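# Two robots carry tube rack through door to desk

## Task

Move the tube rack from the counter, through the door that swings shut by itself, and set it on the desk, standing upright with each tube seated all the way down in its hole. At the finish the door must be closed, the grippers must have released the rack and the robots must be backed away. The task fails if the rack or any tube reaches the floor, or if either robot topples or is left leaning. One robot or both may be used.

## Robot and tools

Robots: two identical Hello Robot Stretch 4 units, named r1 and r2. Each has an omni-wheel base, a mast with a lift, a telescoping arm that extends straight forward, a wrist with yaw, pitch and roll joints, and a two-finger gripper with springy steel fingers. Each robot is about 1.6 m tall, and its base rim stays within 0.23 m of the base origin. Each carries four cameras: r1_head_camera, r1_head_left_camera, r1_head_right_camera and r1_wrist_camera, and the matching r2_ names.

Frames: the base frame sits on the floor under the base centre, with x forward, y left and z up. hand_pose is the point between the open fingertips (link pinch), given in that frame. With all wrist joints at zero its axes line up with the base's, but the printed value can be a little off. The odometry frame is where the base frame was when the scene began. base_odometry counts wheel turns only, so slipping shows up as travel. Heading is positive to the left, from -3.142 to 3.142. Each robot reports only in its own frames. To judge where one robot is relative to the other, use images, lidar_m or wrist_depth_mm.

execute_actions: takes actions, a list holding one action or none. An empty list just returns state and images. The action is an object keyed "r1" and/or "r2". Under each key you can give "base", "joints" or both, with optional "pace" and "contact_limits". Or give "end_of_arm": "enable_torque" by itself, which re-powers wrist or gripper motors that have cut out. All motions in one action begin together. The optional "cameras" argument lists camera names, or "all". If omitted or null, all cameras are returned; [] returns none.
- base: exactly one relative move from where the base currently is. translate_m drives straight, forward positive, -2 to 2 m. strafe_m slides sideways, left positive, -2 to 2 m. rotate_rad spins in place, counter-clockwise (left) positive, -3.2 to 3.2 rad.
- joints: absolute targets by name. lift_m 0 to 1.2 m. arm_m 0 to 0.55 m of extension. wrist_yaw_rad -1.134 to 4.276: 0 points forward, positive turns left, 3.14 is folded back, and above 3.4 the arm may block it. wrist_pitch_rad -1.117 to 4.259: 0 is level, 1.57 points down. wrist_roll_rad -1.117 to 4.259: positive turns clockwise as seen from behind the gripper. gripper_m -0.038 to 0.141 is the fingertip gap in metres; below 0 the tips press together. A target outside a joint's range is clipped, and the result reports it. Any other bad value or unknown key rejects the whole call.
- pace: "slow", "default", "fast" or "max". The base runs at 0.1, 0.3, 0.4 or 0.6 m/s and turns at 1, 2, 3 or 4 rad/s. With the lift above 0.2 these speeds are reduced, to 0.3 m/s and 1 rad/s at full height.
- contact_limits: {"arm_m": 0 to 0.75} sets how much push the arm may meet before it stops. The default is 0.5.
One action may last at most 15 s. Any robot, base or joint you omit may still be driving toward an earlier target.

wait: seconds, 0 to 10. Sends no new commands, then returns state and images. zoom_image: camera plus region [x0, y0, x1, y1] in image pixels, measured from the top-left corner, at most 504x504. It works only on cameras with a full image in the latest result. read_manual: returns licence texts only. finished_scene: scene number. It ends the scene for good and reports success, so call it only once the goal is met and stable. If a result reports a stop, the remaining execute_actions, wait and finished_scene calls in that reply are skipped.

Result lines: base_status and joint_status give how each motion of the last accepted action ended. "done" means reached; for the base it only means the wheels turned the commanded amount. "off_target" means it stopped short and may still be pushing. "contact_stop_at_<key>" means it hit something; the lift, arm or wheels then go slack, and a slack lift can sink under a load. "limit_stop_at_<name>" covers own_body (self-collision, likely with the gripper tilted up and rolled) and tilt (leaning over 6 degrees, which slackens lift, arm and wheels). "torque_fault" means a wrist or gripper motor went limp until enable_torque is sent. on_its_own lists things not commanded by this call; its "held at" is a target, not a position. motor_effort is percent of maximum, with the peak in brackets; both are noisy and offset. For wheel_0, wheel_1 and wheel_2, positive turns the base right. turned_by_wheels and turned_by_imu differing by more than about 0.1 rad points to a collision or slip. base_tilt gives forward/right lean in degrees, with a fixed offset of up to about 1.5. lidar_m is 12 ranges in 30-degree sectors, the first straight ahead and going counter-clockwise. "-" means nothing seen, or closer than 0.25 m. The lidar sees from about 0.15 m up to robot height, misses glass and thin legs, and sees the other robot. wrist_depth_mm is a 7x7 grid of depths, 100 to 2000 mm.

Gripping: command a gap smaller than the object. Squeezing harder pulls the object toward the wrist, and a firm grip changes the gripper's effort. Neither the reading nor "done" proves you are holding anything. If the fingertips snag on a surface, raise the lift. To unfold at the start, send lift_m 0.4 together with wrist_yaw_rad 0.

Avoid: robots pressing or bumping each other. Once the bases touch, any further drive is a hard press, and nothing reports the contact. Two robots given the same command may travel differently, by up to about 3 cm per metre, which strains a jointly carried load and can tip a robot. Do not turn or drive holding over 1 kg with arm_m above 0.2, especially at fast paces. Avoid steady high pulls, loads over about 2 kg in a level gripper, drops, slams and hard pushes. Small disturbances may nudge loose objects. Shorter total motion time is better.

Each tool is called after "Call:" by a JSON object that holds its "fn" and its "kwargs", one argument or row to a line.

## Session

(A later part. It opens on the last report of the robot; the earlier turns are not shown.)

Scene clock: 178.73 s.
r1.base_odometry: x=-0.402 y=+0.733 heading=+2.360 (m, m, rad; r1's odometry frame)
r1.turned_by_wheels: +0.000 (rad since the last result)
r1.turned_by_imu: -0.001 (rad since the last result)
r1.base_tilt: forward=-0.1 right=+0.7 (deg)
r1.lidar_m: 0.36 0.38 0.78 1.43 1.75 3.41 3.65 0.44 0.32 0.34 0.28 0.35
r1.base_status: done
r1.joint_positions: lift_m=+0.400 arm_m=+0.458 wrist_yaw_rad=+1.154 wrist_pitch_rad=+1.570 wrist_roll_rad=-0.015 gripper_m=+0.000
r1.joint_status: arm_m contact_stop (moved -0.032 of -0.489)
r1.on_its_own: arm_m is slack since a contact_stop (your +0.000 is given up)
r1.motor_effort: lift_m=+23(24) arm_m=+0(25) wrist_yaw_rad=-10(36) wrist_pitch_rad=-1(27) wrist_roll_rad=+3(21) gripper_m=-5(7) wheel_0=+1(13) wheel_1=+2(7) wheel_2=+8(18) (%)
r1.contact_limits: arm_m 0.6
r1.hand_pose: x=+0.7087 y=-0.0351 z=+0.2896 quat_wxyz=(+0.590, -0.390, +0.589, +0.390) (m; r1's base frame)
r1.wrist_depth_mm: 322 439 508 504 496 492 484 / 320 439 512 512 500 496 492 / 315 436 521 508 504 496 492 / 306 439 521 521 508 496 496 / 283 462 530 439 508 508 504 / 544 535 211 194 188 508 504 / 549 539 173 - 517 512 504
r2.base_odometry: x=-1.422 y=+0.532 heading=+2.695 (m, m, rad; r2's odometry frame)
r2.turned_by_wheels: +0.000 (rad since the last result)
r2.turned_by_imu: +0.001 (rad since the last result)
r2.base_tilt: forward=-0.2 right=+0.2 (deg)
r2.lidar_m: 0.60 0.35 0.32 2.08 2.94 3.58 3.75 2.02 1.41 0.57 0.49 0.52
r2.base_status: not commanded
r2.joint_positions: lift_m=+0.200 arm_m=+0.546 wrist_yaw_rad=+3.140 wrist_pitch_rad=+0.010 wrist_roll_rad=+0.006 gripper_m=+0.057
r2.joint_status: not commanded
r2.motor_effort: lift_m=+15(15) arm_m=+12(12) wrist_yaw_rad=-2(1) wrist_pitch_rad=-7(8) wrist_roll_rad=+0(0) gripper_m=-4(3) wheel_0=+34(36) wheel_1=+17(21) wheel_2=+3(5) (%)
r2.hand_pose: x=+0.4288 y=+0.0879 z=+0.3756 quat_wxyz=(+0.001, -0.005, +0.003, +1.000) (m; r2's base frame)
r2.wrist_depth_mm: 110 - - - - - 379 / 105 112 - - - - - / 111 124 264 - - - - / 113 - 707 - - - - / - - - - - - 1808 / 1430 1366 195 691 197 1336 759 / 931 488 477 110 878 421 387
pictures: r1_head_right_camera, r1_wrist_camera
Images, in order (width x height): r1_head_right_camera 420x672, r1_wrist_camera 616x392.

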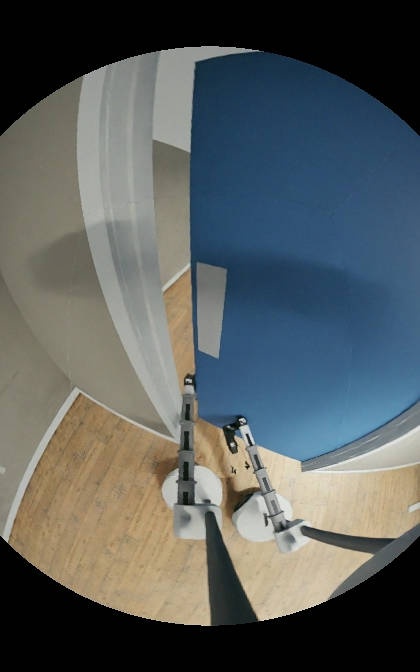

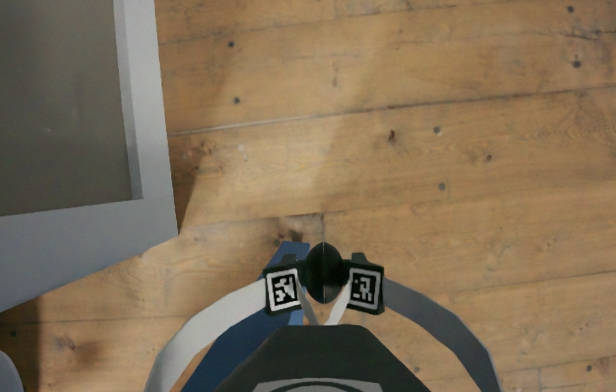

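Call:
{"fn": "execute_actions", "kwargs": {
  "actions": [
    {"r1":{"joints":{"arm_m":0.49,"wrist_yaw_rad":1.8},"pace":"slow"}}
  ],
  "cameras": ["r1_wrist_camera"]
}}

Call:
{"fn": "execute_actions", "kwargs": {
  "actions": [
    {"r1":{"base":{"translate_m":-0.002},"joints":{"arm_m":0.3},"contact_limits":{"arm_m":0.5},"pace":"slow"}}
  ],
  "cameras": ["r1_wrist_camera","r1_head_camera"]
}}

Scene clock: 183.27 s.
r1.base_odometry: x=-0.402 y=+0.733 heading=+2.359 (m, m, rad; r1's odometry frame)
r1.turned_by_wheels: -0.001 (rad since the last result)
r1.turned_by_imu: -0.002 (rad since the last result)
r1.base_tilt: forward=-0.2 right=+0.7 (deg)
r1.lidar_m: 0.37 0.38 0.76 1.45 1.74 3.35 3.67 0.42 0.32 0.35 0.28 0.34
r1.base_status: not commanded
r1.joint_positions: lift_m=+0.400 arm_m=+0.489 wrist_yaw_rad=+1.799 wrist_pitch_rad=+1.570 wrist_roll_rad=-0.014 gripper_m=+0.000
r1.joint_status: all done
r1.motor_effort: lift_m=+23(23) arm_m=+8(7) wrist_yaw_rad=+5(6) wrist_pitch_rad=+0(1) wrist_roll_rad=+0(4) gripper_m=-6(5) wheel_0=+0(1) wheel_1=+2(2) wheel_2=+3(8) (%)
r1.hand_pose: x=+0.7446 y=+0.0200 z=+0.2896 quat_wxyz=(+0.436, -0.557, +0.436, +0.557) (m; r1's base frame)
r1.wrist_depth_mm: 246 320 445 504 504 488 484 / 271 359 512 508 496 496 488 / 286 394 517 512 504 504 492 / 530 525 525 508 508 504 496 / 539 530 525 517 512 504 500 / 544 530 260 193 187 512 504 / 549 192 535 - 517 512 508
r2.base_odometry: x=-1.422 y=+0.532 heading=+2.695 (m, m, rad; r2's odometry frame)
r2.turned_by_wheels: +0.000 (rad since the last result)
r2.turned_by_imu: +0.002 (rad since the last result)
r2.base_tilt: forward=-0.3 right=+0.3 (deg)
r2.lidar_m: 0.61 0.33 0.32 2.09 2.97 3.58 3.76 2.03 1.41 0.56 0.49 0.51
r2.base_status: not commanded
r2.joint_positions: lift_m=+0.200 arm_m=+0.546 wrist_yaw_rad=+3.140 wrist_pitch_rad=+0.010 wrist_roll_rad=+0.006 gripper_m=+0.057
r2.joint_status: not commanded
r2.motor_effort: lift_m=+15(15) arm_m=+12(12) wrist_yaw_rad=+1(1) wrist_pitch_rad=-7(8) wrist_roll_rad=+0(0) gripper_m=-3(6) wheel_0=+34(34) wheel_1=+17(17) wheel_2=+5(5) (%)
r2.hand_pose: x=+0.4288 y=+0.0879 z=+0.3756 quat_wxyz=(+0.001, -0.005, +0.003, +1.000) (m; r2's base frame)
r2.wrist_depth_mm: 110 - - - - - 382 / 105 112 - - - - - / 111 124 263 - - - - / 113 - 707 - - - - / - - - - - - 1808 / 1397 1430 195 691 197 1336 759 / 960 492 484 110 866 418 389
pictures: r1_wrist_camera
Images, in order (width x height): r1_wrist_camera 616x392.

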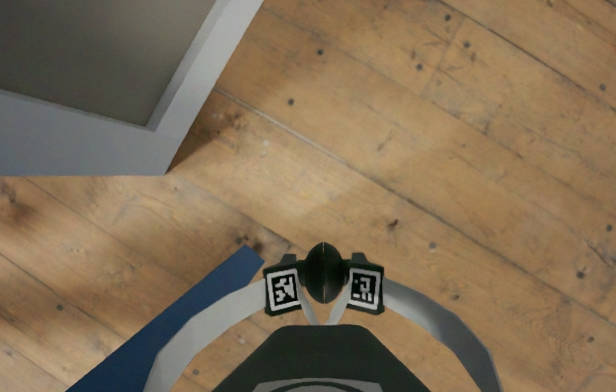

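Scene clock: 185.33 s.
r1.base_odometry: x=-0.400 y=+0.732 heading=+2.359 (m, m, rad; r1's odometry frame)
r1.turned_by_wheels: +0.000 (rad since the last result)
r1.turned_by_imu: -0.014 (rad since the last result)
r1.base_tilt: forward=-0.2 right=+0.7 (deg)
r1.lidar_m: 0.36 0.37 0.75 1.42 1.73 3.26 3.65 0.43 0.34 0.35 0.29 0.33
r1.base_status: done
r1.joint_positions: lift_m=+0.400 arm_m=+0.394 wrist_yaw_rad=+1.801 wrist_pitch_rad=+1.570 wrist_roll_rad=-0.013 gripper_m=+0.000
r1.joint_status: arm_m contact_stop (moved -0.095 of -0.189)
r1.on_its_own: arm_m is slack since a contact_stop (your +0.300 is given up)
r1.motor_effort: lift_m=+23(22) arm_m=+0(30) wrist_yaw_rad=+2(3) wrist_pitch_rad=-1(4) wrist_roll_rad=-1(1) gripper_m=-7(5) wheel_0=-2(8) wheel_1=+1(10) wheel_2=+1(13) (%)
r1.contact_limits: arm_m 0.5
r1.hand_pose: x=+0.6496 y=+0.0203 z=+0.2896 quat_wxyz=(+0.436, -0.557, +0.435, +0.557) (m; r1's base frame)
r1.wrist_depth_mm: 144 187 277 462 500 488 488 / 149 211 332 508 504 492 488 / 158 217 392 512 504 500 492 / 182 298 521 512 508 504 500 / 539 530 525 512 512 512 500 / 544 535 455 194 187 508 504 / 549 544 480 - 521 508 512
r2.base_odometry: x=-1.422 y=+0.532 heading=+2.695 (m, m, rad; r2's odometry frame)
r2.turned_by_wheels: +0.000 (rad since the last result)
r2.turned_by_imu: +0.001 (rad since the last result)
r2.base_tilt: forward=-0.1 right=+0.2 (deg)
r2.lidar_m: 0.61 0.33 0.34 2.08 2.98 3.58 3.77 2.03 1.41 0.56 0.49 0.51
r2.base_status: not commanded
r2.joint_positions: lift_m=+0.200 arm_m=+0.546 wrist_yaw_rad=+3.140 wrist_pitch_rad=+0.010 wrist_roll_rad=+0.006 gripper_m=+0.057
r2.joint_status: not commanded
r2.motor_effort: lift_m=+15(15) arm_m=+12(12) wrist_yaw_rad=-2(4) wrist_pitch_rad=-8(8) wrist_roll_rad=+0(0) gripper_m=-7(3) wheel_0=+34(34) wheel_1=+17(17) wheel_2=+5(5) (%)
r2.hand_pose: x=+0.4288 y=+0.0879 z=+0.3756 quat_wxyz=(+0.001, -0.005, +0.003, +1.000) (m; r2's base frame)
r2.wrist_depth_mm: 110 - - - - - 375 / 105 112 - - - - 387 / 111 124 263 - - - 389 / 113 - 715 - - - 392 / - - - - - - 392 / 1397 1366 195 699 198 1336 387 / 946 488 480 110 878 430 384
pictures: r1_head_camera, r1_wrist_camera
Images, in order (width x height): r1_head_camera 420x560, r1_wrist_camera 616x392.

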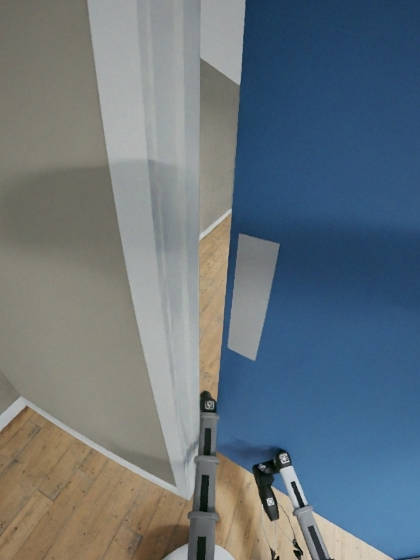

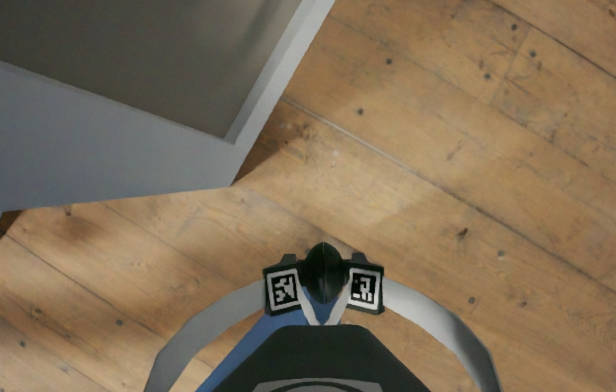

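Call:
{"fn": "execute_actions", "kwargs": {
  "actions": [
    {"r1":{"joints":{"arm_m":0.40,"wrist_yaw_rad":1.0},"pace":"slow"}}
  ],
  "cameras": ["r1_wrist_camera"]
}}

Call:
{"fn": "execute_actions", "kwargs": {
  "actions": [
    {"r1":{"base":{"translate_m":-0.002},"joints":{"arm_m":0.1},"contact_limits":{"arm_m":0.5},"pace":"slow"}}
  ],
  "cameras": ["r1_wrist_camera","r1_head_camera"]
}}

Scene clock: 192.53 s.
torque_fault: r1.wrist_yaw_rad switched itself off since the last result.
r1.base_odometry: x=-0.400 y=+0.732 heading=+2.360 (m, m, rad; r1's odometry frame)
r1.turned_by_wheels: +0.001 (rad since the last result)
r1.turned_by_imu: -0.001 (rad since the last result)
r1.base_tilt: forward=-0.1 right=+0.7 (deg)
r1.lidar_m: 0.37 0.37 0.75 1.44 1.74 3.28 3.65 0.44 0.34 0.36 0.28 0.35
r1.base_status: not commanded
r1.joint_positions: lift_m=+0.400 arm_m=+0.399 wrist_yaw_rad=+1.755 wrist_pitch_rad=+1.569 wrist_roll_rad=-0.013 gripper_m=+0.000
r1.joint_status: wrist_yaw_rad torque_fault (moved -0.046 of -0.801); the others done
r1.on_its_own: wrist_yaw_rad is off since a torque_fault, until you send "end_of_arm": "enable_torque" (your +1.000 is given up)
r1.motor_effort: lift_m=+23(23) arm_m=+4(6) wrist_yaw_rad=+5(95) wrist_pitch_rad=+3(75) wrist_roll_rad=+0(5) gripper_m=-8(8) wheel_0=+5(13) wheel_1=+5(9) wheel_2=+4(11) (%)
r1.hand_pose: x=+0.6561 y=+0.0166 z=+0.2896 quat_wxyz=(+0.449, -0.546, +0.448, +0.547) (m; r1's base frame)
r1.wrist_depth_mm: 154 202 304 500 504 492 484 / 162 227 359 508 500 496 488 / 168 233 418 512 508 504 496 / 191 312 521 508 512 504 492 / 539 525 525 512 512 504 496 / 539 539 492 193 187 508 504 / 549 535 530 - 521 512 500
r2.base_odometry: x=-1.422 y=+0.532 heading=+2.693 (m, m, rad; r2's odometry frame)
r2.turned_by_wheels: -0.002 (rad since the last result)
r2.turned_by_imu: +0.000 (rad since the last result)
r2.base_tilt: forward=-0.4 right=+0.2 (deg)
r2.lidar_m: 0.60 0.36 0.32 2.09 2.93 3.59 3.77 2.05 1.40 0.55 0.47 0.52
r2.base_status: not commanded
r2.joint_positions: lift_m=+0.200 arm_m=+0.547 wrist_yaw_rad=+3.140 wrist_pitch_rad=+0.010 wrist_roll_rad=+0.006 gripper_m=+0.057
r2.joint_status: not commanded
r2.motor_effort: lift_m=+15(15) arm_m=+5(12) wrist_yaw_rad=-1(1) wrist_pitch_rad=-7(7) wrist_roll_rad=+0(0) gripper_m=-2(3) wheel_0=+22(34) wheel_1=+11(17) wheel_2=+3(6) (%)
r2.hand_pose: x=+0.4300 y=+0.0879 z=+0.3756 quat_wxyz=(+0.001, -0.005, +0.003, +1.000) (m; r2's base frame)
r2.wrist_depth_mm: 110 - - - - - 377 / 105 113 - - - - 394 / 111 124 264 - - - 392 / 113 - 715 - - - 394 / - - - - - - 397 / 1397 1397 194 683 198 1308 389 / 976 492 484 110 866 433 387
pictures: r1_wrist_camera
Images, in order (width x height): r1_wrist_camera 616x392.

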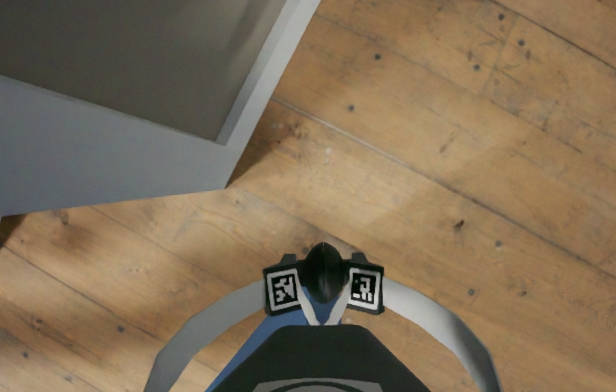

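not run: a stop came earlier in this reply.

Call:
{"fn": "execute_actions", "kwargs": {
  "actions": [
    {"r1":{"end_of_arm":"enable_torque"}}
  ],
  "cameras": []
}}

Call:
{"fn": "execute_actions", "kwargs": {
  "actions": [
    {"r1":{"joints":{"wrist_yaw_rad":2.2},"pace":"slow"}}
  ],
  "cameras": ["r1_wrist_camera"]
}}

Call:
{"fn": "execute_actions", "kwargs": {
  "actions": [
    {"r1":{"base":{"translate_m":-0.002},"joints":{"arm_m":0.33},"contact_limits":{"arm_m":0.4},"pace":"slow"}}
  ],
  "cameras": ["r1_wrist_camera","r1_head_camera"]
}}

Scene clock: 196.70 s.
r1.base_odometry: x=-0.400 y=+0.732 heading=+2.360 (m, m, rad; r1's odometry frame)
r1.turned_by_wheels: +0.000 (rad since the last result)
r1.turned_by_imu: -0.001 (rad since the last result)
r1.base_tilt: forward=-0.1 right=+0.6 (deg)
r1.lidar_m: 0.35 0.38 0.76 1.43 1.73 3.29 3.68 0.41 0.33 0.36 0.28 0.35
r1.base_status: not commanded
r1.joint_positions: lift_m=+0.400 arm_m=+0.399 wrist_yaw_rad=+1.757 wrist_pitch_rad=+1.569 wrist_roll_rad=-0.013 gripper_m=+0.000
r1.joint_status: not commanded
r1.end_of_arm: enable_torque: each motor that was off is on again
r1.on_its_own: wrist_yaw_rad is held at +1.757, not at your +1.000, since a torque_fault
r1.motor_effort: lift_m=+23(23) arm_m=+4(4) wrist_yaw_rad=+4(3) wrist_pitch_rad=+2(4) wrist_roll_rad=-2(2) gripper_m=-8(7) wheel_0=+5(5) wheel_1=+5(4) wheel_2=+3(3) (%)
r1.hand_pose: x=+0.6560 y=+0.0167 z=+0.2896 quat_wxyz=(+0.448, -0.547, +0.447, +0.548) (m; r1's base frame)
r1.wrist_depth_mm: 154 202 303 504 504 492 488 / 162 226 357 512 496 492 496 / 167 232 424 512 504 504 492 / 191 315 525 512 504 500 496 / 539 530 530 517 508 504 500 / 539 535 484 195 187 508 508 / 544 539 525 - 517 512 512
r2.base_odometry: x=-1.422 y=+0.532 heading=+2.693 (m, m, rad; r2's odometry frame)
r2.turned_by_wheels: +0.000 (rad since the last result)
r2.turned_by_imu: +0.001 (rad since the last result)
r2.base_tilt: forward=-0.3 right=+0.4 (deg)
r2.lidar_m: 0.59 0.36 0.32 2.07 2.94 3.57 3.75 2.04 1.44 0.58 0.48 0.52
r2.base_status: not commanded
r2.joint_positions: lift_m=+0.200 arm_m=+0.547 wrist_yaw_rad=+3.140 wrist_pitch_rad=+0.010 wrist_roll_rad=+0.006 gripper_m=+0.057
r2.joint_status: not commanded
r2.motor_effort: lift_m=+15(15) arm_m=+6(6) wrist_yaw_rad=-2(1) wrist_pitch_rad=-8(7) wrist_roll_rad=+0(0) gripper_m=-4(0) wheel_0=+22(22) wheel_1=+11(11) wheel_2=+3(3) (%)
r2.hand_pose: x=+0.4299 y=+0.0879 z=+0.3756 quat_wxyz=(+0.001, -0.005, +0.003, +1.000) (m; r2's base frame)
r2.wrist_depth_mm: 110 - - - - - 379 / 105 112 - - - - 389 / 111 124 263 - - - 392 / 113 - 715 - - - 392 / - - - - - - 397 / 1397 1366 195 691 197 1336 389 / 946 496 484 110 878 430 389
pictures: none
No camera images: the call's "cameras" was empty. Leave "cameras" out to get every camera's image.

Scene clock: 197.67 s.
r1.base_odometry: x=-0.400 y=+0.732 heading=+2.360 (m, m, rad; r1's odometry frame)
r1.turned_by_wheels: +0.000 (rad since the last result)
r1.turned_by_imu: -0.001 (rad since the last result)
r1.base_tilt: forward=-0.2 right=+0.7 (deg)
r1.lidar_m: 0.34 0.36 0.76 1.44 1.75 3.27 3.67 0.41 0.34 0.36 0.29 0.35
r1.base_status: not commanded
r1.joint_positions: lift_m=+0.400 arm_m=+0.399 wrist_yaw_rad=+2.199 wrist_pitch_rad=+1.570 wrist_roll_rad=-0.013 gripper_m=+0.000
r1.joint_status: all done
r1.motor_effort: lift_m=+23(23) arm_m=+4(4) wrist_yaw_rad=+6(9) wrist_pitch_rad=-1(2) wrist_roll_rad=+0(1) gripper_m=-6(7) wheel_0=+3(5) wheel_1=+3(4) wheel_2=+2(3) (%)
r1.hand_pose: x=+0.6408 y=+0.0516 z=+0.2896 quat_wxyz=(+0.317, -0.632, +0.317, +0.633) (m; r1's base frame)
r1.wrist_depth_mm: 108 137 181 260 413 492 484 / 113 150 234 384 504 500 492 / 139 186 304 508 500 500 496 / 539 525 525 512 508 504 500 / 544 535 521 517 508 508 504 / 549 539 347 194 187 504 508 / 549 477 304 - 517 512 508
r2.base_odometry: x=-1.422 y=+0.532 heading=+2.693 (m, m, rad; r2's odometry frame)
r2.turned_by_wheels: +0.000 (rad since the last result)
r2.turned_by_imu: +0.001 (rad since the last result)
r2.base_tilt: forward=-0.1 right=+0.4 (deg)
r2.lidar_m: 0.60 0.35 0.34 2.07 2.95 3.58 3.76 2.04 1.39 0.55 0.49 0.51
r2.base_status: not commanded
r2.joint_positions: lift_m=+0.200 arm_m=+0.547 wrist_yaw_rad=+3.140 wrist_pitch_rad=+0.010 wrist_roll_rad=+0.006 gripper_m=+0.057
r2.joint_status: not commanded
r2.motor_effort: lift_m=+15(15) arm_m=+6(6) wrist_yaw_rad=-1(3) wrist_pitch_rad=-8(8) wrist_roll_rad=-1(0) gripper_m=-5(6) wheel_0=+24(24) wheel_1=+12(11) wheel_2=+2(2) (%)
r2.hand_pose: x=+0.4299 y=+0.0879 z=+0.3756 quat_wxyz=(+0.001, -0.005, +0.003, +1.000) (m; r2's base frame)
r2.wrist_depth_mm: 110 - - - - - 377 / 105 112 - - - - 389 / 111 124 264 - - - 394 / 113 - 715 - - - 394 / - - - - - - 394 / 1366 1397 194 699 198 1336 389 / 946 492 480 110 891 430 387
pictures: r1_wrist_camera
Images, in order (width x height): r1_wrist_camera 616x392.

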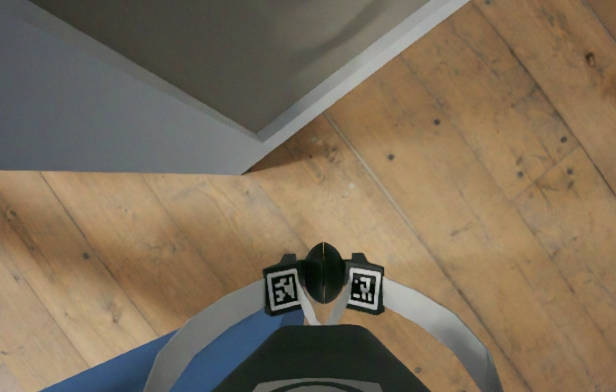

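Scene clock: 198.57 s.
r1.base_odometry: x=-0.399 y=+0.731 heading=+2.359 (m, m, rad; r1's odometry frame)
r1.turned_by_wheels: +0.000 (rad since the last result)
r1.turned_by_imu: -0.005 (rad since the last result)
r1.base_tilt: forward=-0.1 right=+0.6 (deg)
r1.lidar_m: 0.37 0.36 0.75 1.44 1.75 3.26 3.65 0.39 0.33 0.38 0.30 0.34
r1.base_status: done
r1.joint_positions: lift_m=+0.400 arm_m=+0.394 wrist_yaw_rad=+2.200 wrist_pitch_rad=+1.570 wrist_roll_rad=-0.013 gripper_m=+0.000
r1.joint_status: arm_m contact_stop (moved -0.006 of -0.069)
r1.on_its_own: arm_m is slack since a contact_stop (your +0.330 is given up)
r1.motor_effort: lift_m=+22(22) arm_m=+0(23) wrist_yaw_rad=+4(6) wrist_pitch_rad=-1(1) wrist_roll_rad=+1(2) gripper_m=-5(7) wheel_0=-7(8) wheel_1=-3(8) wheel_2=+3(6) (%)
r1.contact_limits: arm_m 0.4
r1.hand_pose: x=+0.6352 y=+0.0516 z=+0.2896 quat_wxyz=(+0.317, -0.632, +0.316, +0.633) (m; r1's base frame)
r1.wrist_depth_mm: - 129 170 244 410 492 484 / 108 138 220 359 496 496 492 / 129 173 281 508 504 504 492 / 530 525 521 512 512 504 500 / 530 530 521 517 512 504 500 / 544 539 364 193 187 504 500 / 544 508 322 - 521 512 508
r2.base_odometry: x=-1.422 y=+0.532 heading=+2.693 (m, m, rad; r2's odometry frame)
r2.turned_by_wheels: +0.000 (rad since the last result)
r2.turned_by_imu: +0.000 (rad since the last result)
r2.base_tilt: forward=-0.3 right=+0.4 (deg)
r2.lidar_m: 0.61 0.33 0.34 2.08 2.95 3.57 3.76 2.04 1.41 0.55 0.48 0.51
r2.base_status: not commanded
r2.joint_positions: lift_m=+0.200 arm_m=+0.547 wrist_yaw_rad=+3.140 wrist_pitch_rad=+0.010 wrist_roll_rad=+0.006 gripper_m=+0.057
r2.joint_status: not commanded
r2.motor_effort: lift_m=+15(15) arm_m=+6(6) wrist_yaw_rad=+0(2) wrist_pitch_rad=-8(7) wrist_roll_rad=-1(0) gripper_m=-1(7) wheel_0=+24(24) wheel_1=+11(12) wheel_2=+2(2) (%)
r2.hand_pose: x=+0.4298 y=+0.0879 z=+0.3756 quat_wxyz=(+0.001, -0.005, +0.003, +1.000) (m; r2's base frame)
r2.wrist_depth_mm: 110 - - - - - 377 / 105 113 - - - - 392 / 111 124 263 - - - 394 / 113 - 715 - - - 394 / - - - - - - 397 / 1430 1397 194 707 198 1308 392 / 946 492 480 110 878 433 389
pictures: r1_head_camera, r1_wrist_camera
Images, in order (width x height): r1_head_camera 420x560, r1_wrist_camera 616x392.

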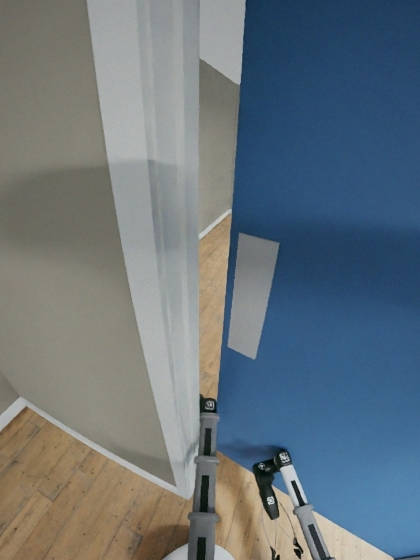

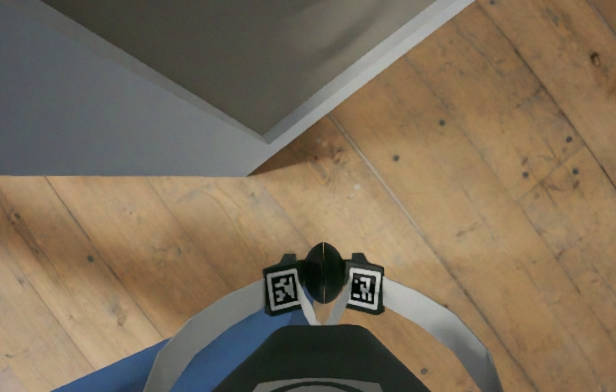

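Call:
{"fn": "execute_actions", "kwargs": {
  "actions": [
    {"r1":{"base":{"translate_m":-0.13},"joints":{"arm_m":0.55},"pace":"slow"},"r2":{"base":{"rotate_rad":-0.1},"joints":{"arm_m":0.33},"pace":"slow"}}
  ],
  "cameras": ["r2_head_camera","r2_head_left_camera"]
}}

Scene clock: 203.53 s.
r1.base_odometry: x=-0.340 y=+0.665 heading=+2.374 (m, m, rad; r1's odometry frame)
r1.turned_by_wheels: +0.015 (rad since the last result)
r1.turned_by_imu: -0.048 (rad since the last result)
r1.base_tilt: forward=-0.1 right=+0.7 (deg)
r1.lidar_m: 0.41 0.45 0.82 1.43 1.67 2.96 3.57 3.88 0.33 0.30 0.32 0.37
r1.base_status: translate_m contact_stop (by the wheels' count: -0.088 of -0.130)
r1.joint_positions: lift_m=+0.400 arm_m=+0.548 wrist_yaw_rad=+2.199 wrist_pitch_rad=+1.570 wrist_roll_rad=-0.013 gripper_m=+0.000
r1.joint_status: all done
r1.on_its_own: the wheels are slack since a contact_stop
r1.motor_effort: lift_m=+21(23) arm_m=+12(19) wrist_yaw_rad=+5(11) wrist_pitch_rad=-1(4) wrist_roll_rad=+0(0) gripper_m=-6(7) wheel_0=+0(13) wheel_1=+0(12) wheel_2=+0(33) (%)
r1.hand_pose: x=+0.7893 y=+0.0516 z=+0.2898 quat_wxyz=(+0.317, -0.632, +0.317, +0.632) (m; r1's base frame)
r1.wrist_depth_mm: 196 257 347 469 496 488 488 / 226 290 421 508 500 492 488 / 525 521 517 512 504 496 496 / 535 530 525 517 504 504 500 / 535 530 521 508 508 508 500 / 539 477 248 194 187 508 508 / 329 182 530 - 512 504 504
r2.base_odometry: x=-1.421 y=+0.514 heading=+2.703 (m, m, rad; r2's odometry frame)
r2.turned_by_wheels: +0.010 (rad since the last result)
r2.turned_by_imu: +0.012 (rad since the last result)
r2.base_tilt: forward=-0.1 right=+0.3 (deg)
r2.lidar_m: 0.64 0.34 0.32 0.38 2.95 3.58 3.74 2.03 1.42 0.57 0.52 0.54
r2.base_status: rotate_rad contact_stop (by the wheels' count: +0.010 of -0.100)
r2.joint_positions: lift_m=+0.200 arm_m=+0.331 wrist_yaw_rad=+3.140 wrist_pitch_rad=+0.010 wrist_roll_rad=+0.006 gripper_m=+0.057
r2.joint_status: all done
r2.on_its_own: the wheels are slack since a contact_stop
r2.motor_effort: lift_m=+15(15) arm_m=-4(4) wrist_yaw_rad=-1(1) wrist_pitch_rad=-7(7) wrist_roll_rad=+0(0) gripper_m=-2(6) wheel_0=+0(27) wheel_1=+0(27) wheel_2=+0(19) (%)
r2.hand_pose: x=+0.2133 y=+0.0879 z=+0.3757 quat_wxyz=(+0.001, -0.005, +0.003, +1.000) (m; r2's base frame)
r2.wrist_depth_mm: - - - - - - - / - 132 539 - - - - / 109 143 260 - - - - / - 170 459 - - - - / - - - - - - - / 1397 1281 194 1397 197 1366 1308 / 960 449 477 110 854 878 917
pictures: r2_head_camera, r2_head_left_camera
Images, in order (width x height): r2_head_camera 420x560, r2_head_left_camera 420x672.

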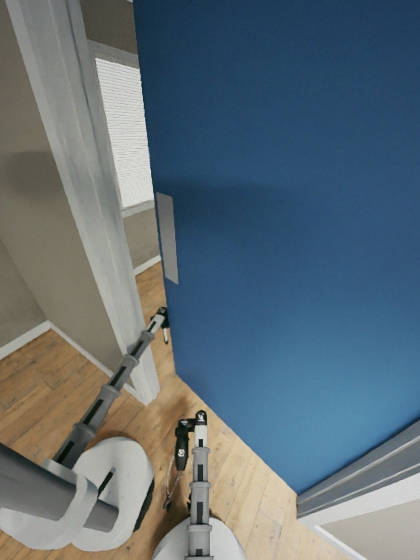

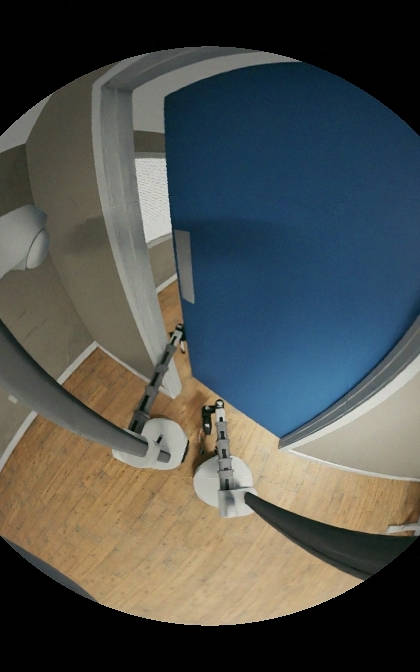

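Call:
{"fn": "execute_actions", "kwargs": {
  "actions": [
    {"r2":{"base":{"strafe_m":-0.08},"pace":"slow"}}
  ],
  "cameras": []
}}

Call:
{"fn": "execute_actions", "kwargs": {
  "actions": [
    {"r2":{"base":{"rotate_rad":-0.15},"pace":"slow"}}
  ],
  "cameras": []
}}

Call:
{"fn": "execute_actions", "kwargs": {
  "actions": [
    {"r2":{"base":{"translate_m":0.1},"joints":{"arm_m":0.25},"pace":"slow"}}
  ],
  "cameras": ["r2_head_camera","r2_head_left_camera"]
}}

Scene clock: 207.07 s.
r1.base_odometry: x=-0.340 y=+0.665 heading=+2.374 (m, m, rad; r1's odometry frame)
r1.turned_by_wheels: +0.000 (rad since the last result)
r1.turned_by_imu: -0.001 (rad since the last result)
r1.base_tilt: forward=-0.1 right=+0.6 (deg)
r1.lidar_m: 0.43 0.47 0.85 1.44 1.67 2.97 3.56 3.90 0.41 0.39 0.38 0.62
r1.base_status: not commanded
r1.joint_positions: lift_m=+0.400 arm_m=+0.548 wrist_yaw_rad=+2.199 wrist_pitch_rad=+1.570 wrist_roll_rad=-0.013 gripper_m=+0.000
r1.joint_status: not commanded
r1.on_its_own: the wheels are slack since a contact_stop
r1.motor_effort: lift_m=+21(21) arm_m=+12(12) wrist_yaw_rad=+5(6) wrist_pitch_rad=+0(0) wrist_roll_rad=+1(1) gripper_m=-10(8) wheel_0=+0(0) wheel_1=+0(0) wheel_2=+0(0) (%)
r1.hand_pose: x=+0.7893 y=+0.0516 z=+0.2898 quat_wxyz=(+0.317, -0.632, +0.317, +0.632) (m; r1's base frame)
r1.wrist_depth_mm: 196 256 345 466 496 488 488 / 226 290 424 512 504 496 488 / 525 521 512 512 500 500 496 / 535 525 517 517 508 500 500 / 539 530 521 508 508 504 504 / 544 473 249 193 187 512 504 / 329 182 530 - 521 508 508
r2.base_odometry: x=-1.387 y=+0.587 heading=+2.703 (m, m, rad; r2's odometry frame)
r2.turned_by_wheels: +0.000 (rad since the last result)
r2.turned_by_imu: +0.001 (rad since the last result)
r2.base_tilt: forward=-0.2 right=+0.3 (deg)
r2.lidar_m: 0.55 0.46 0.38 0.45 3.08 3.60 3.64 1.99 1.27 0.51 0.41 0.47
r2.base_status: done
r2.joint_positions: lift_m=+0.200 arm_m=+0.331 wrist_yaw_rad=+3.140 wrist_pitch_rad=+0.010 wrist_roll_rad=+0.006 gripper_m=+0.057
r2.joint_status: not commanded
r2.motor_effort: lift_m=+15(14) arm_m=-4(4) wrist_yaw_rad=-1(0) wrist_pitch_rad=-8(7) wrist_roll_rad=+0(0) gripper_m=-5(2) wheel_0=+2(3) wheel_1=-4(8) wheel_2=+0(1) (%)
r2.hand_pose: x=+0.2133 y=+0.0879 z=+0.3757 quat_wxyz=(+0.001, -0.005, +0.003, +1.000) (m; r2's base frame)
r2.wrist_depth_mm: - - - - - - - / - 131 539 - - - - / 109 144 260 - - - - / - 171 455 - - - - / - - - - - - - / 1430 1281 195 1397 197 1336 1336 / 960 449 477 110 854 866 917
pictures: none
No camera images: the call's "cameras" was empty. Leave "cameras" out to get every camera's image.

Scene clock: 208.13 s.
r1.base_odometry: x=-0.340 y=+0.665 heading=+2.374 (m, m, rad; r1's odometry frame)
r1.turned_by_wheels: +0.000 (rad since the last result)
r1.turned_by_imu: +0.000 (rad since the last result)
r1.base_tilt: forward=-0.2 right=+0.7 (deg)
r1.lidar_m: 0.42 0.43 0.86 1.42 1.69 2.95 3.60 3.88 0.39 0.38 0.40 0.62
r1.base_status: not commanded
r1.joint_positions: lift_m=+0.400 arm_m=+0.548 wrist_yaw_rad=+2.199 wrist_pitch_rad=+1.570 wrist_roll_rad=-0.013 gripper_m=+0.000
r1.joint_status: not commanded
r1.on_its_own: the wheels are slack since a contact_stop
r1.motor_effort: lift_m=+21(21) arm_m=+12(12) wrist_yaw_rad=+6(6) wrist_pitch_rad=-1(1) wrist_roll_rad=+0(1) gripper_m=-8(7) wheel_0=+0(0) wheel_1=+0(0) wheel_2=+1(0) (%)
r1.hand_pose: x=+0.7893 y=+0.0516 z=+0.2898 quat_wxyz=(+0.317, -0.632, +0.317, +0.632) (m; r1's base frame)
r1.wrist_depth_mm: 196 256 349 466 504 492 484 / 225 287 421 500 504 496 488 / 530 517 517 512 504 504 488 / 530 525 521 512 508 504 496 / 539 530 525 512 508 508 504 / 539 477 248 194 187 508 504 / 329 182 530 - 521 508 504
r2.base_odometry: x=-1.387 y=+0.587 heading=+2.554 (m, m, rad; r2's odometry frame)
r2.turned_by_wheels: -0.149 (rad since the last result)
r2.turned_by_imu: -0.152 (rad since the last result)
r2.base_tilt: forward=-0.3 right=+0.4 (deg)
r2.lidar_m: 0.52 0.71 0.38 0.39 2.65 3.62 3.66 2.07 1.91 0.59 0.43 0.47
r2.base_status: done
r2.joint_positions: lift_m=+0.200 arm_m=+0.331 wrist_yaw_rad=+3.140 wrist_pitch_rad=+0.010 wrist_roll_rad=+0.006 gripper_m=+0.057
r2.joint_status: not commanded
r2.motor_effort: lift_m=+15(15) arm_m=-4(4) wrist_yaw_rad=+0(1) wrist_pitch_rad=-8(8) wrist_roll_rad=+0(0) gripper_m=-3(4) wheel_0=+4(4) wheel_1=+5(7) wheel_2=+3(4) (%)
r2.hand_pose: x=+0.2133 y=+0.0879 z=+0.3757 quat_wxyz=(+0.001, -0.005, +0.003, +1.000) (m; r2's base frame)
r2.wrist_depth_mm: - - - - - - - / - 131 544 - - - - / 109 143 260 - - - - / - 170 449 - - - - / - - - - - - - / 1397 1308 194 1366 197 1366 1336 / 960 449 480 110 866 866 917
pictures: none
No camera images: the call's "cameras" was empty. Leave "cameras" out to get every camera's image.

Scene clock: 210.40 s.
r1.base_odometry: x=-0.340 y=+0.665 heading=+2.374 (m, m, rad; r1's odometry frame)
r1.turned_by_wheels: +0.000 (rad since the last result)
r1.turned_by_imu: -0.001 (rad since the last result)
r1.base_tilt: forward=-0.1 right=+0.6 (deg)
r1.lidar_m: 0.42 0.44 0.84 1.42 1.67 2.96 3.59 3.90 0.40 0.36 0.43 0.61
r1.base_status: not commanded
r1.joint_positions: lift_m=+0.400 arm_m=+0.548 wrist_yaw_rad=+2.199 wrist_pitch_rad=+1.570 wrist_roll_rad=-0.013 gripper_m=+0.000
r1.joint_status: not commanded
r1.on_its_own: the wheels are slack since a contact_stop
r1.motor_effort: lift_m=+21(21) arm_m=+12(12) wrist_yaw_rad=+5(5) wrist_pitch_rad=-3(1) wrist_roll_rad=-1(0) gripper_m=-6(5) wheel_0=+0(0) wheel_1=+0(0) wheel_2=+0(0) (%)
r1.hand_pose: x=+0.7893 y=+0.0516 z=+0.2898 quat_wxyz=(+0.317, -0.632, +0.317, +0.632) (m; r1's base frame)
r1.wrist_depth_mm: 197 256 345 466 500 488 484 / 226 287 424 508 504 500 492 / 530 521 521 512 504 500 496 / 530 525 525 512 508 504 496 / 535 530 525 517 517 504 500 / 539 477 248 193 187 512 504 / 330 182 530 - 517 508 508
r2.base_odometry: x=-1.470 y=+0.642 heading=+2.554 (m, m, rad; r2's odometry frame)
r2.turned_by_wheels: +0.001 (rad since the last result)
r2.turned_by_imu: +0.001 (rad since the last result)
r2.base_tilt: forward=-0.1 right=+0.4 (deg)
r2.lidar_m: 0.43 0.65 0.38 0.37 2.61 3.70 3.76 2.12 1.87 0.48 0.38 0.39
r2.base_status: done
r2.joint_positions: lift_m=+0.200 arm_m=+0.251 wrist_yaw_rad=+3.140 wrist_pitch_rad=+0.010 wrist_roll_rad=+0.006 gripper_m=+0.057
r2.joint_status: all done
r2.motor_effort: lift_m=+15(15) arm_m=-4(4) wrist_yaw_rad=-2(1) wrist_pitch_rad=-8(8) wrist_roll_rad=-1(0) gripper_m=-4(4) wheel_0=+3(8) wheel_1=+5(6) wheel_2=-1(8) (%)
r2.hand_pose: x=+0.1333 y=+0.0879 z=+0.3757 quat_wxyz=(+0.001, -0.005, +0.003, +1.000) (m; r2's base frame)
r2.wrist_depth_mm: - 413 - - - - - / - 131 439 - - - - / 109 144 244 - - - - / 147 157 387 - - - - / - 469 - - - - - / 1397 466 194 1430 198 1308 1336 / 946 430 477 110 946 878 917
pictures: r2_head_camera, r2_head_left_camera
Images, in order (width x height): r2_head_camera 420x560, r2_head_left_camera 420x672.

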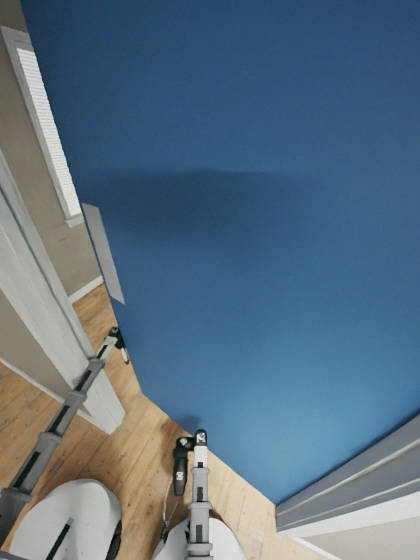

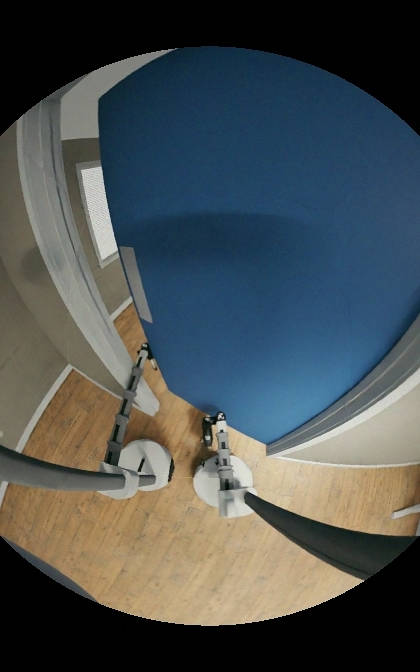

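Call:
{"fn": "execute_actions", "kwargs": {
  "actions": [
    {"r2":{"joints":{"arm_m":0.55},"contact_limits":{"arm_m":0.75}}}
  ],
  "cameras": ["r2_head_camera"]
}}

Scene clock: 216.93 s.
r1.base_odometry: x=-0.340 y=+0.665 heading=+2.374 (m, m, rad; r1's odometry frame)
r1.turned_by_wheels: +0.000 (rad since the last result)
r1.turned_by_imu: -0.002 (rad since the last result)
r1.base_tilt: forward=-0.1 right=+0.7 (deg)
r1.lidar_m: 0.43 0.45 0.83 1.42 1.69 2.94 3.57 3.89 0.39 0.35 0.41 0.54
r1.base_status: not commanded
r1.joint_positions: lift_m=+0.400 arm_m=+0.549 wrist_yaw_rad=+2.200 wrist_pitch_rad=+1.570 wrist_roll_rad=-0.013 gripper_m=+0.000
r1.joint_status: not commanded
r1.on_its_own: the wheels are slack since a contact_stop
r1.motor_effort: lift_m=+21(21) arm_m=+8(12) wrist_yaw_rad=+4(7) wrist_pitch_rad=-1(3) wrist_roll_rad=-1(0) gripper_m=-5(7) wheel_0=+0(0) wheel_1=+0(0) wheel_2=+0(0) (%)
r1.hand_pose: x=+0.7901 y=+0.0516 z=+0.2898 quat_wxyz=(+0.317, -0.632, +0.316, +0.632) (m; r1's base frame)
r1.wrist_depth_mm: 198 255 351 473 496 492 484 / 228 291 427 508 504 492 496 / 530 525 517 517 508 496 496 / 535 525 521 517 504 500 496 / 539 535 521 517 508 508 504 / 535 469 247 195 187 508 508 / 329 183 535 - 512 508 508
r2.base_odometry: x=-1.470 y=+0.642 heading=+2.556 (m, m, rad; r2's odometry frame)
r2.turned_by_wheels: +0.001 (rad since the last result)
r2.turned_by_imu: +0.027 (rad since the last result)
r2.base_tilt: forward=-0.2 right=+0.2 (deg)
r2.lidar_m: 0.44 0.67 0.37 0.36 2.63 3.70 3.76 2.10 1.69 0.45 0.39 0.40
r2.base_status: not commanded
r2.joint_positions: lift_m=+0.200 arm_m=+0.338 wrist_yaw_rad=+3.140 wrist_pitch_rad=+0.010 wrist_roll_rad=+0.006 gripper_m=+0.057
r2.joint_status: arm_m contact_stop (moved +0.087 of +0.299)
joint sent to its limit — the command would take r2.arm_m past its upper limit, so that joint was sent only as far as its limit.
r2.on_its_own: arm_m is slack since a contact_stop (your +0.550 is given up)
r2.motor_effort: lift_m=+15(15) arm_m=+0(26) wrist_yaw_rad=-3(7) wrist_pitch_rad=-7(7) wrist_roll_rad=+0(0) gripper_m=-7(5) wheel_0=+12(25) wheel_1=+7(18) wheel_2=+1(4) (%)
r2.contact_limits: arm_m 0.75
r2.hand_pose: x=+0.2207 y=+0.0879 z=+0.3757 quat_wxyz=(+0.001, -0.005, +0.003, +1.000) (m; r2's base frame)
r2.wrist_depth_mm: - - - - - - - / - 141 539 - - - - / - 144 214 - - - - / - 207 455 - - - - / - - - - - - - / 1366 1281 195 1366 198 1336 1336 / 946 449 480 110 831 854 917
pictures: r2_head_camera
Images, in order (width x height): r2_head_camera 420x560.

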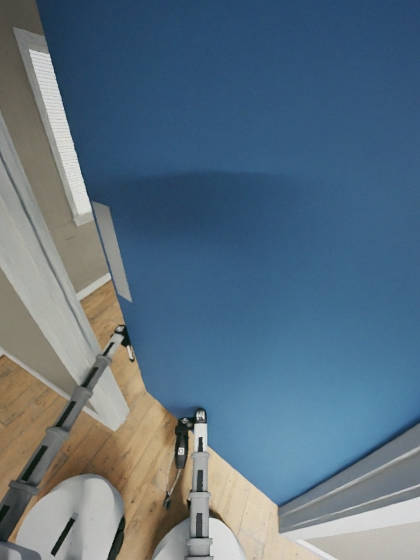

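Call:
{"fn": "execute_actions", "kwargs": {
  "actions": [
    {"r2":{"joints":{"arm_m":0.2}}}
  ],
  "cameras": []
}}

Call:
{"fn": "execute_actions", "kwargs": {
  "actions": [
    {"r2":{"base":{"rotate_rad":0.22},"pace":"slow"}}
  ],
  "cameras": []
}}

Call:
{"fn": "execute_actions", "kwargs": {
  "actions": [
    {"r2":{"joints":{"arm_m":0.55},"contact_limits":{"arm_m":0.75}}}
  ],
  "cameras": ["r2_head_camera","r1_head_camera"]
}}

Scene clock: 221.20 s.
r1.base_odometry: x=-0.340 y=+0.665 heading=+2.374 (m, m, rad; r1's odometry frame)
r1.turned_by_wheels: +0.000 (rad since the last result)
r1.turned_by_imu: -0.002 (rad since the last result)
r1.base_tilt: forward=-0.1 right=+0.6 (deg)
r1.lidar_m: 0.44 0.42 0.83 1.43 1.68 2.95 3.59 3.88 0.39 0.34 0.43 0.62
r1.base_status: not commanded
r1.joint_positions: lift_m=+0.400 arm_m=+0.549 wrist_yaw_rad=+2.200 wrist_pitch_rad=+1.570 wrist_roll_rad=-0.013 gripper_m=+0.000
r1.joint_status: not commanded
r1.on_its_own: the wheels are slack since a contact_stop
r1.motor_effort: lift_m=+21(21) arm_m=+8(8) wrist_yaw_rad=+4(6) wrist_pitch_rad=-3(3) wrist_roll_rad=+0(1) gripper_m=-6(5) wheel_0=+0(0) wheel_1=+0(0) wheel_2=-1(0) (%)
r1.hand_pose: x=+0.7901 y=+0.0516 z=+0.2898 quat_wxyz=(+0.317, -0.632, +0.317, +0.632) (m; r1's base frame)
r1.wrist_depth_mm: 199 257 351 473 500 492 488 / 229 291 424 508 504 500 492 / 530 521 517 508 504 500 500 / 530 525 525 517 508 500 500 / 535 539 525 512 508 500 504 / 544 462 249 193 187 517 504 / 320 180 525 - 525 508 508
r2.base_odometry: x=-1.470 y=+0.642 heading=+2.555 (m, m, rad; r2's odometry frame)
r2.turned_by_wheels: -0.001 (rad since the last result)
r2.turned_by_imu: +0.000 (rad since the last result)
r2.base_tilt: forward=-0.1 right=+0.3 (deg)
r2.lidar_m: 0.45 0.66 0.36 0.36 2.66 3.69 3.76 2.11 1.70 0.47 0.38 0.40
r2.base_status: not commanded
r2.joint_positions: lift_m=+0.200 arm_m=+0.201 wrist_yaw_rad=+3.140 wrist_pitch_rad=+0.010 wrist_roll_rad=+0.006 gripper_m=+0.057
r2.joint_status: all done
r2.motor_effort: lift_m=+15(15) arm_m=-4(4) wrist_yaw_rad=-1(2) wrist_pitch_rad=-6(8) wrist_roll_rad=+0(0) gripper_m=-6(6) wheel_0=+2(12) wheel_1=+5(7) wheel_2=+1(1) (%)
r2.hand_pose: x=+0.0833 y=+0.0879 z=+0.3757 quat_wxyz=(+0.001, -0.005, +0.003, +1.000) (m; r2's base frame)
r2.wrist_depth_mm: - 128 - - - - - / - 127 384 - - - - / 109 128 210 - - - - / 128 208 342 - - - - / - 402 - - - - - / 1430 379 195 1366 198 1336 1336 / 931 370 480 110 946 878 917
pictures: none
No camera images: the call's "cameras" was empty. Leave "cameras" out to get every camera's image.

Scene clock: 222.43 s.
r1.base_odometry: x=-0.340 y=+0.665 heading=+2.374 (m, m, rad; r1's odometry frame)
r1.turned_by_wheels: +0.000 (rad since the last result)
r1.turned_by_imu: +0.000 (rad since the last result)
r1.base_tilt: forward=-0.2 right=+0.6 (deg)
r1.lidar_m: 0.42 0.44 0.83 1.43 1.70 2.96 3.58 3.89 0.39 0.35 0.37 0.61
r1.base_status: not commanded
r1.joint_positions: lift_m=+0.400 arm_m=+0.549 wrist_yaw_rad=+2.200 wrist_pitch_rad=+1.570 wrist_roll_rad=-0.013 gripper_m=+0.000
r1.joint_status: not commanded
r1.on_its_own: the wheels are slack since a contact_stop
r1.motor_effort: lift_m=+21(21) arm_m=+8(8) wrist_yaw_rad=+6(4) wrist_pitch_rad=-2(1) wrist_roll_rad=-1(1) gripper_m=-6(7) wheel_0=+0(0) wheel_1=+0(0) wheel_2=+0(0) (%)
r1.hand_pose: x=+0.7901 y=+0.0516 z=+0.2898 quat_wxyz=(+0.317, -0.632, +0.317, +0.632) (m; r1's base frame)
r1.wrist_depth_mm: 197 258 347 477 492 496 488 / 228 290 424 508 504 500 496 / 525 525 512 508 500 496 492 / 530 525 517 517 508 504 496 / 539 530 530 521 512 504 504 / 539 462 248 194 187 508 504 / 322 181 530 - 517 517 508
r2.base_odometry: x=-1.470 y=+0.642 heading=+2.774 (m, m, rad; r2's odometry frame)
r2.turned_by_wheels: +0.219 (rad since the last result)
r2.turned_by_imu: +0.225 (rad since the last result)
r2.base_tilt: forward=-0.2 right=+0.4 (deg)
r2.lidar_m: 0.51 0.44 0.36 0.39 3.37 3.69 3.49 2.00 0.79 0.39 0.40 0.40
r2.base_status: done
r2.joint_positions: lift_m=+0.200 arm_m=+0.201 wrist_yaw_rad=+3.140 wrist_pitch_rad=+0.010 wrist_roll_rad=+0.006 gripper_m=+0.057
r2.joint_status: not commanded
r2.motor_effort: lift_m=+15(15) arm_m=-4(4) wrist_yaw_rad=-3(3) wrist_pitch_rad=-7(7) wrist_roll_rad=+0(0) gripper_m=-4(4) wheel_0=-3(6) wheel_1=-3(6) wheel_2=-1(4) (%)
r2.hand_pose: x=+0.0833 y=+0.0879 z=+0.3757 quat_wxyz=(+0.001, -0.005, +0.003, +1.000) (m; r2's base frame)
r2.wrist_depth_mm: - 127 - - - - - / - 127 384 - - - - / 109 128 211 - - - - / 128 208 340 - - - - / - 399 - - - - - / 1430 373 194 1397 198 1397 1281 / 946 373 480 110 946 878 917
pictures: none
No camera images: the call's "cameras" was empty. Leave "cameras" out to get every camera's image.

Scene clock: 224.57 s.
r1.base_odometry: x=-0.340 y=+0.666 heading=+2.374 (m, m, rad; r1's odometry frame)
r1.turned_by_wheels: +0.000 (rad since the last result)
r1.turned_by_imu: -0.001 (rad since the last result)
r1.base_tilt: forward=-0.2 right=+0.6 (deg)
r1.lidar_m: 0.42 0.45 0.84 1.43 1.66 2.96 3.59 3.87 0.38 0.35 0.45 0.41
r1.base_status: not commanded
r1.joint_positions: lift_m=+0.400 arm_m=+0.549 wrist_yaw_rad=+2.200 wrist_pitch_rad=+1.570 wrist_roll_rad=-0.013 gripper_m=+0.000
r1.joint_status: not commanded
r1.on_its_own: the wheels are slack since a contact_stop
r1.motor_effort: lift_m=+21(21) arm_m=+7(8) wrist_yaw_rad=+5(3) wrist_pitch_rad=-2(2) wrist_roll_rad=+0(1) gripper_m=-6(8) wheel_0=+0(0) wheel_1=+0(0) wheel_2=+0(0) (%)
r1.hand_pose: x=+0.7902 y=+0.0516 z=+0.2898 quat_wxyz=(+0.317, -0.632, +0.316, +0.633) (m; r1's base frame)
r1.wrist_depth_mm: 199 258 351 473 500 492 492 / 230 293 430 512 504 496 496 / 535 521 521 512 508 500 496 / 535 530 521 508 512 508 496 / 539 530 521 521 512 504 504 / 544 539 347 193 187 508 500 / 544 433 296 - 521 512 508
r2.base_odometry: x=-1.470 y=+0.642 heading=+2.779 (m, m, rad; r2's odometry frame)
r2.turned_by_wheels: +0.005 (rad since the last result)
r2.turned_by_imu: +0.013 (rad since the last result)
r2.base_tilt: forward=-0.3 right=+0.2 (deg)
r2.lidar_m: 0.55 0.43 0.35 0.40 3.41 3.68 3.47 1.99 0.77 0.40 0.42 0.44
r2.base_status: not commanded
r2.joint_positions: lift_m=+0.200 arm_m=+0.546 wrist_yaw_rad=+3.139 wrist_pitch_rad=+0.010 wrist_roll_rad=+0.006 gripper_m=+0.057
r2.joint_status: all done
joint sent to its limit — the command would take r2.arm_m past its upper limit, so that joint was sent only as far as its limit.
r2.motor_effort: lift_m=+15(15) arm_m=+12(16) wrist_yaw_rad=+2(1) wrist_pitch_rad=-7(8) wrist_roll_rad=+0(0) gripper_m=-1(5) wheel_0=+30(36) wheel_1=+16(16) wheel_2=+8(8) (%)
r2.contact_limits: arm_m 0.75
r2.hand_pose: x=+0.4289 y=+0.0882 z=+0.3757 quat_wxyz=(+0.001, -0.005, +0.003, +1.000) (m; r2's base frame)
r2.wrist_depth_mm: 110 - - - - - 484 / 105 113 - - - - - / 111 145 264 - - - - / 113 - 715 - - - - / - - - - - - - / 1397 1397 195 691 197 1336 1138 / 946 484 480 110 891 842 466
pictures: r1_head_camera, r2_head_camera
Images, in order (width x height): r1_head_camera 420x560, r2_head_camera 420x560.

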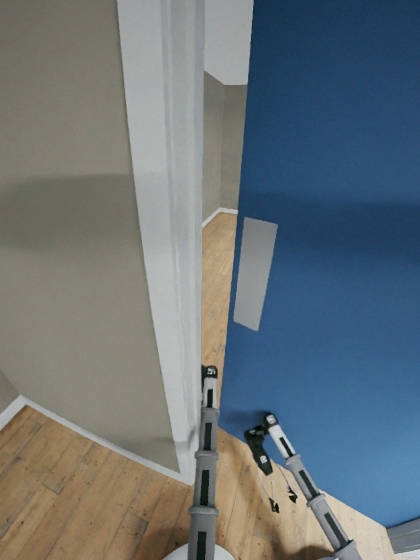

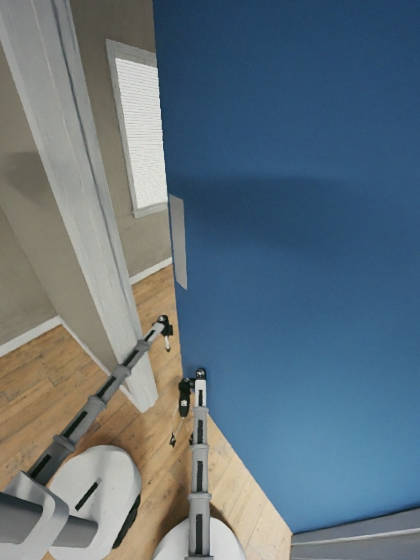

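Door opened more. Retract r1 with gripper centred.

Call:
{"fn": "execute_actions", "kwargs": {
  "actions": [
    {"r1":{"base":{"translate_m":-0.002},"joints":{"arm_m":0.0,"wrist_yaw_rad":1.3},"contact_limits":{"arm_m":0.4}}}
  ],
  "cameras": ["r2_head_camera","r1_head_camera"]
}}

Scene clock: 227.37 s.
r1.base_odometry: x=-0.339 y=+0.664 heading=+2.374 (m, m, rad; r1's odometry frame)
r1.turned_by_wheels: +0.000 (rad since the last result)
r1.turned_by_imu: -0.037 (rad since the last result)
r1.base_tilt: forward=-0.1 right=+0.7 (deg)
r1.lidar_m: 0.43 0.43 0.79 1.41 1.64 2.78 3.58 3.92 0.38 0.34 0.45 0.40
r1.base_status: done
r1.joint_positions: lift_m=+0.400 arm_m=+0.409 wrist_yaw_rad=+1.300 wrist_pitch_rad=+1.570 wrist_roll_rad=-0.014 gripper_m=+0.000
r1.joint_status: arm_m contact_stop (moved -0.139 of -0.549); the others done
r1.on_its_own: arm_m is slack since a contact_stop (your +0.000 is given up)
r1.motor_effort: lift_m=+21(21) arm_m=+0(36) wrist_yaw_rad=+4(2) wrist_pitch_rad=-2(1) wrist_roll_rad=+0(1) gripper_m=-6(8) wheel_0=+0(10) wheel_1=-1(11) wheel_2=+0(15) (%)
r1.contact_limits: arm_m 0.4
r1.hand_pose: x=+0.6647 y=-0.0232 z=+0.2897 quat_wxyz=(+0.560, -0.432, +0.560, +0.432) (m; r1's base frame)
r1.wrist_depth_mm: 162 232 424 504 500 492 492 / 143 219 427 508 504 496 492 / 142 202 384 512 500 500 492 / 144 216 521 517 504 500 500 / 539 535 525 521 473 262 195 / 544 539 530 194 188 228 183 / 549 539 535 - 345 193 -
r2.base_odometry: x=-1.470 y=+0.642 heading=+2.779 (m, m, rad; r2's odometry frame)
r2.turned_by_wheels: +0.000 (rad since the last result)
r2.turned_by_imu: +0.001 (rad since the last result)
r2.base_tilt: forward=-0.2 right=+0.4 (deg)
r2.lidar_m: 0.54 0.44 0.35 0.39 3.40 3.68 3.47 1.99 0.75 0.39 0.41 0.43
r2.base_status: not commanded
r2.joint_positions: lift_m=+0.200 arm_m=+0.546 wrist_yaw_rad=+3.139 wrist_pitch_rad=+0.010 wrist_roll_rad=+0.006 gripper_m=+0.057
r2.joint_status: not commanded
r2.motor_effort: lift_m=+15(15) arm_m=+12(12) wrist_yaw_rad=+3(3) wrist_pitch_rad=-7(7) wrist_roll_rad=+0(0) gripper_m=+2(3) wheel_0=+30(30) wheel_1=+16(16) wheel_2=+8(8) (%)
r2.hand_pose: x=+0.4289 y=+0.0882 z=+0.3757 quat_wxyz=(+0.001, -0.005, +0.003, +1.000) (m; r2's base frame)
r2.wrist_depth_mm: 110 - - - - - 508 / 105 113 - - - - - / 111 145 263 - - - - / 112 - 715 - - - - / - - - - - - 1808 / 1397 1397 195 691 198 1366 1138 / 960 488 480 110 878 831 466
pictures: r1_head_camera, r2_head_camera
Images, in order (width x height): r1_head_camera 420x560, r2_head_camera 420x560.

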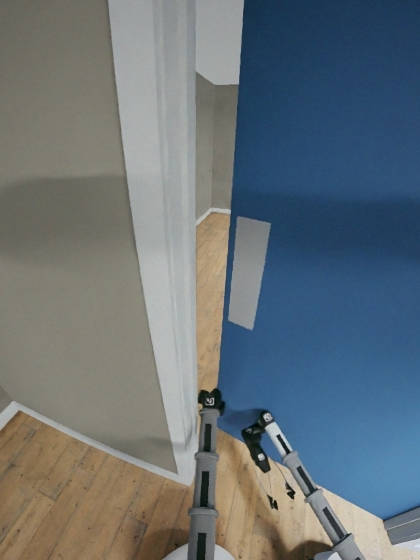

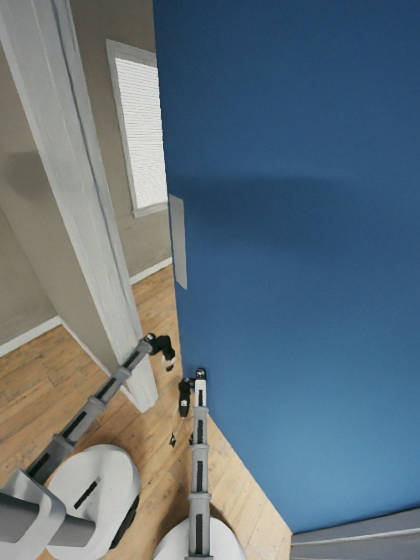

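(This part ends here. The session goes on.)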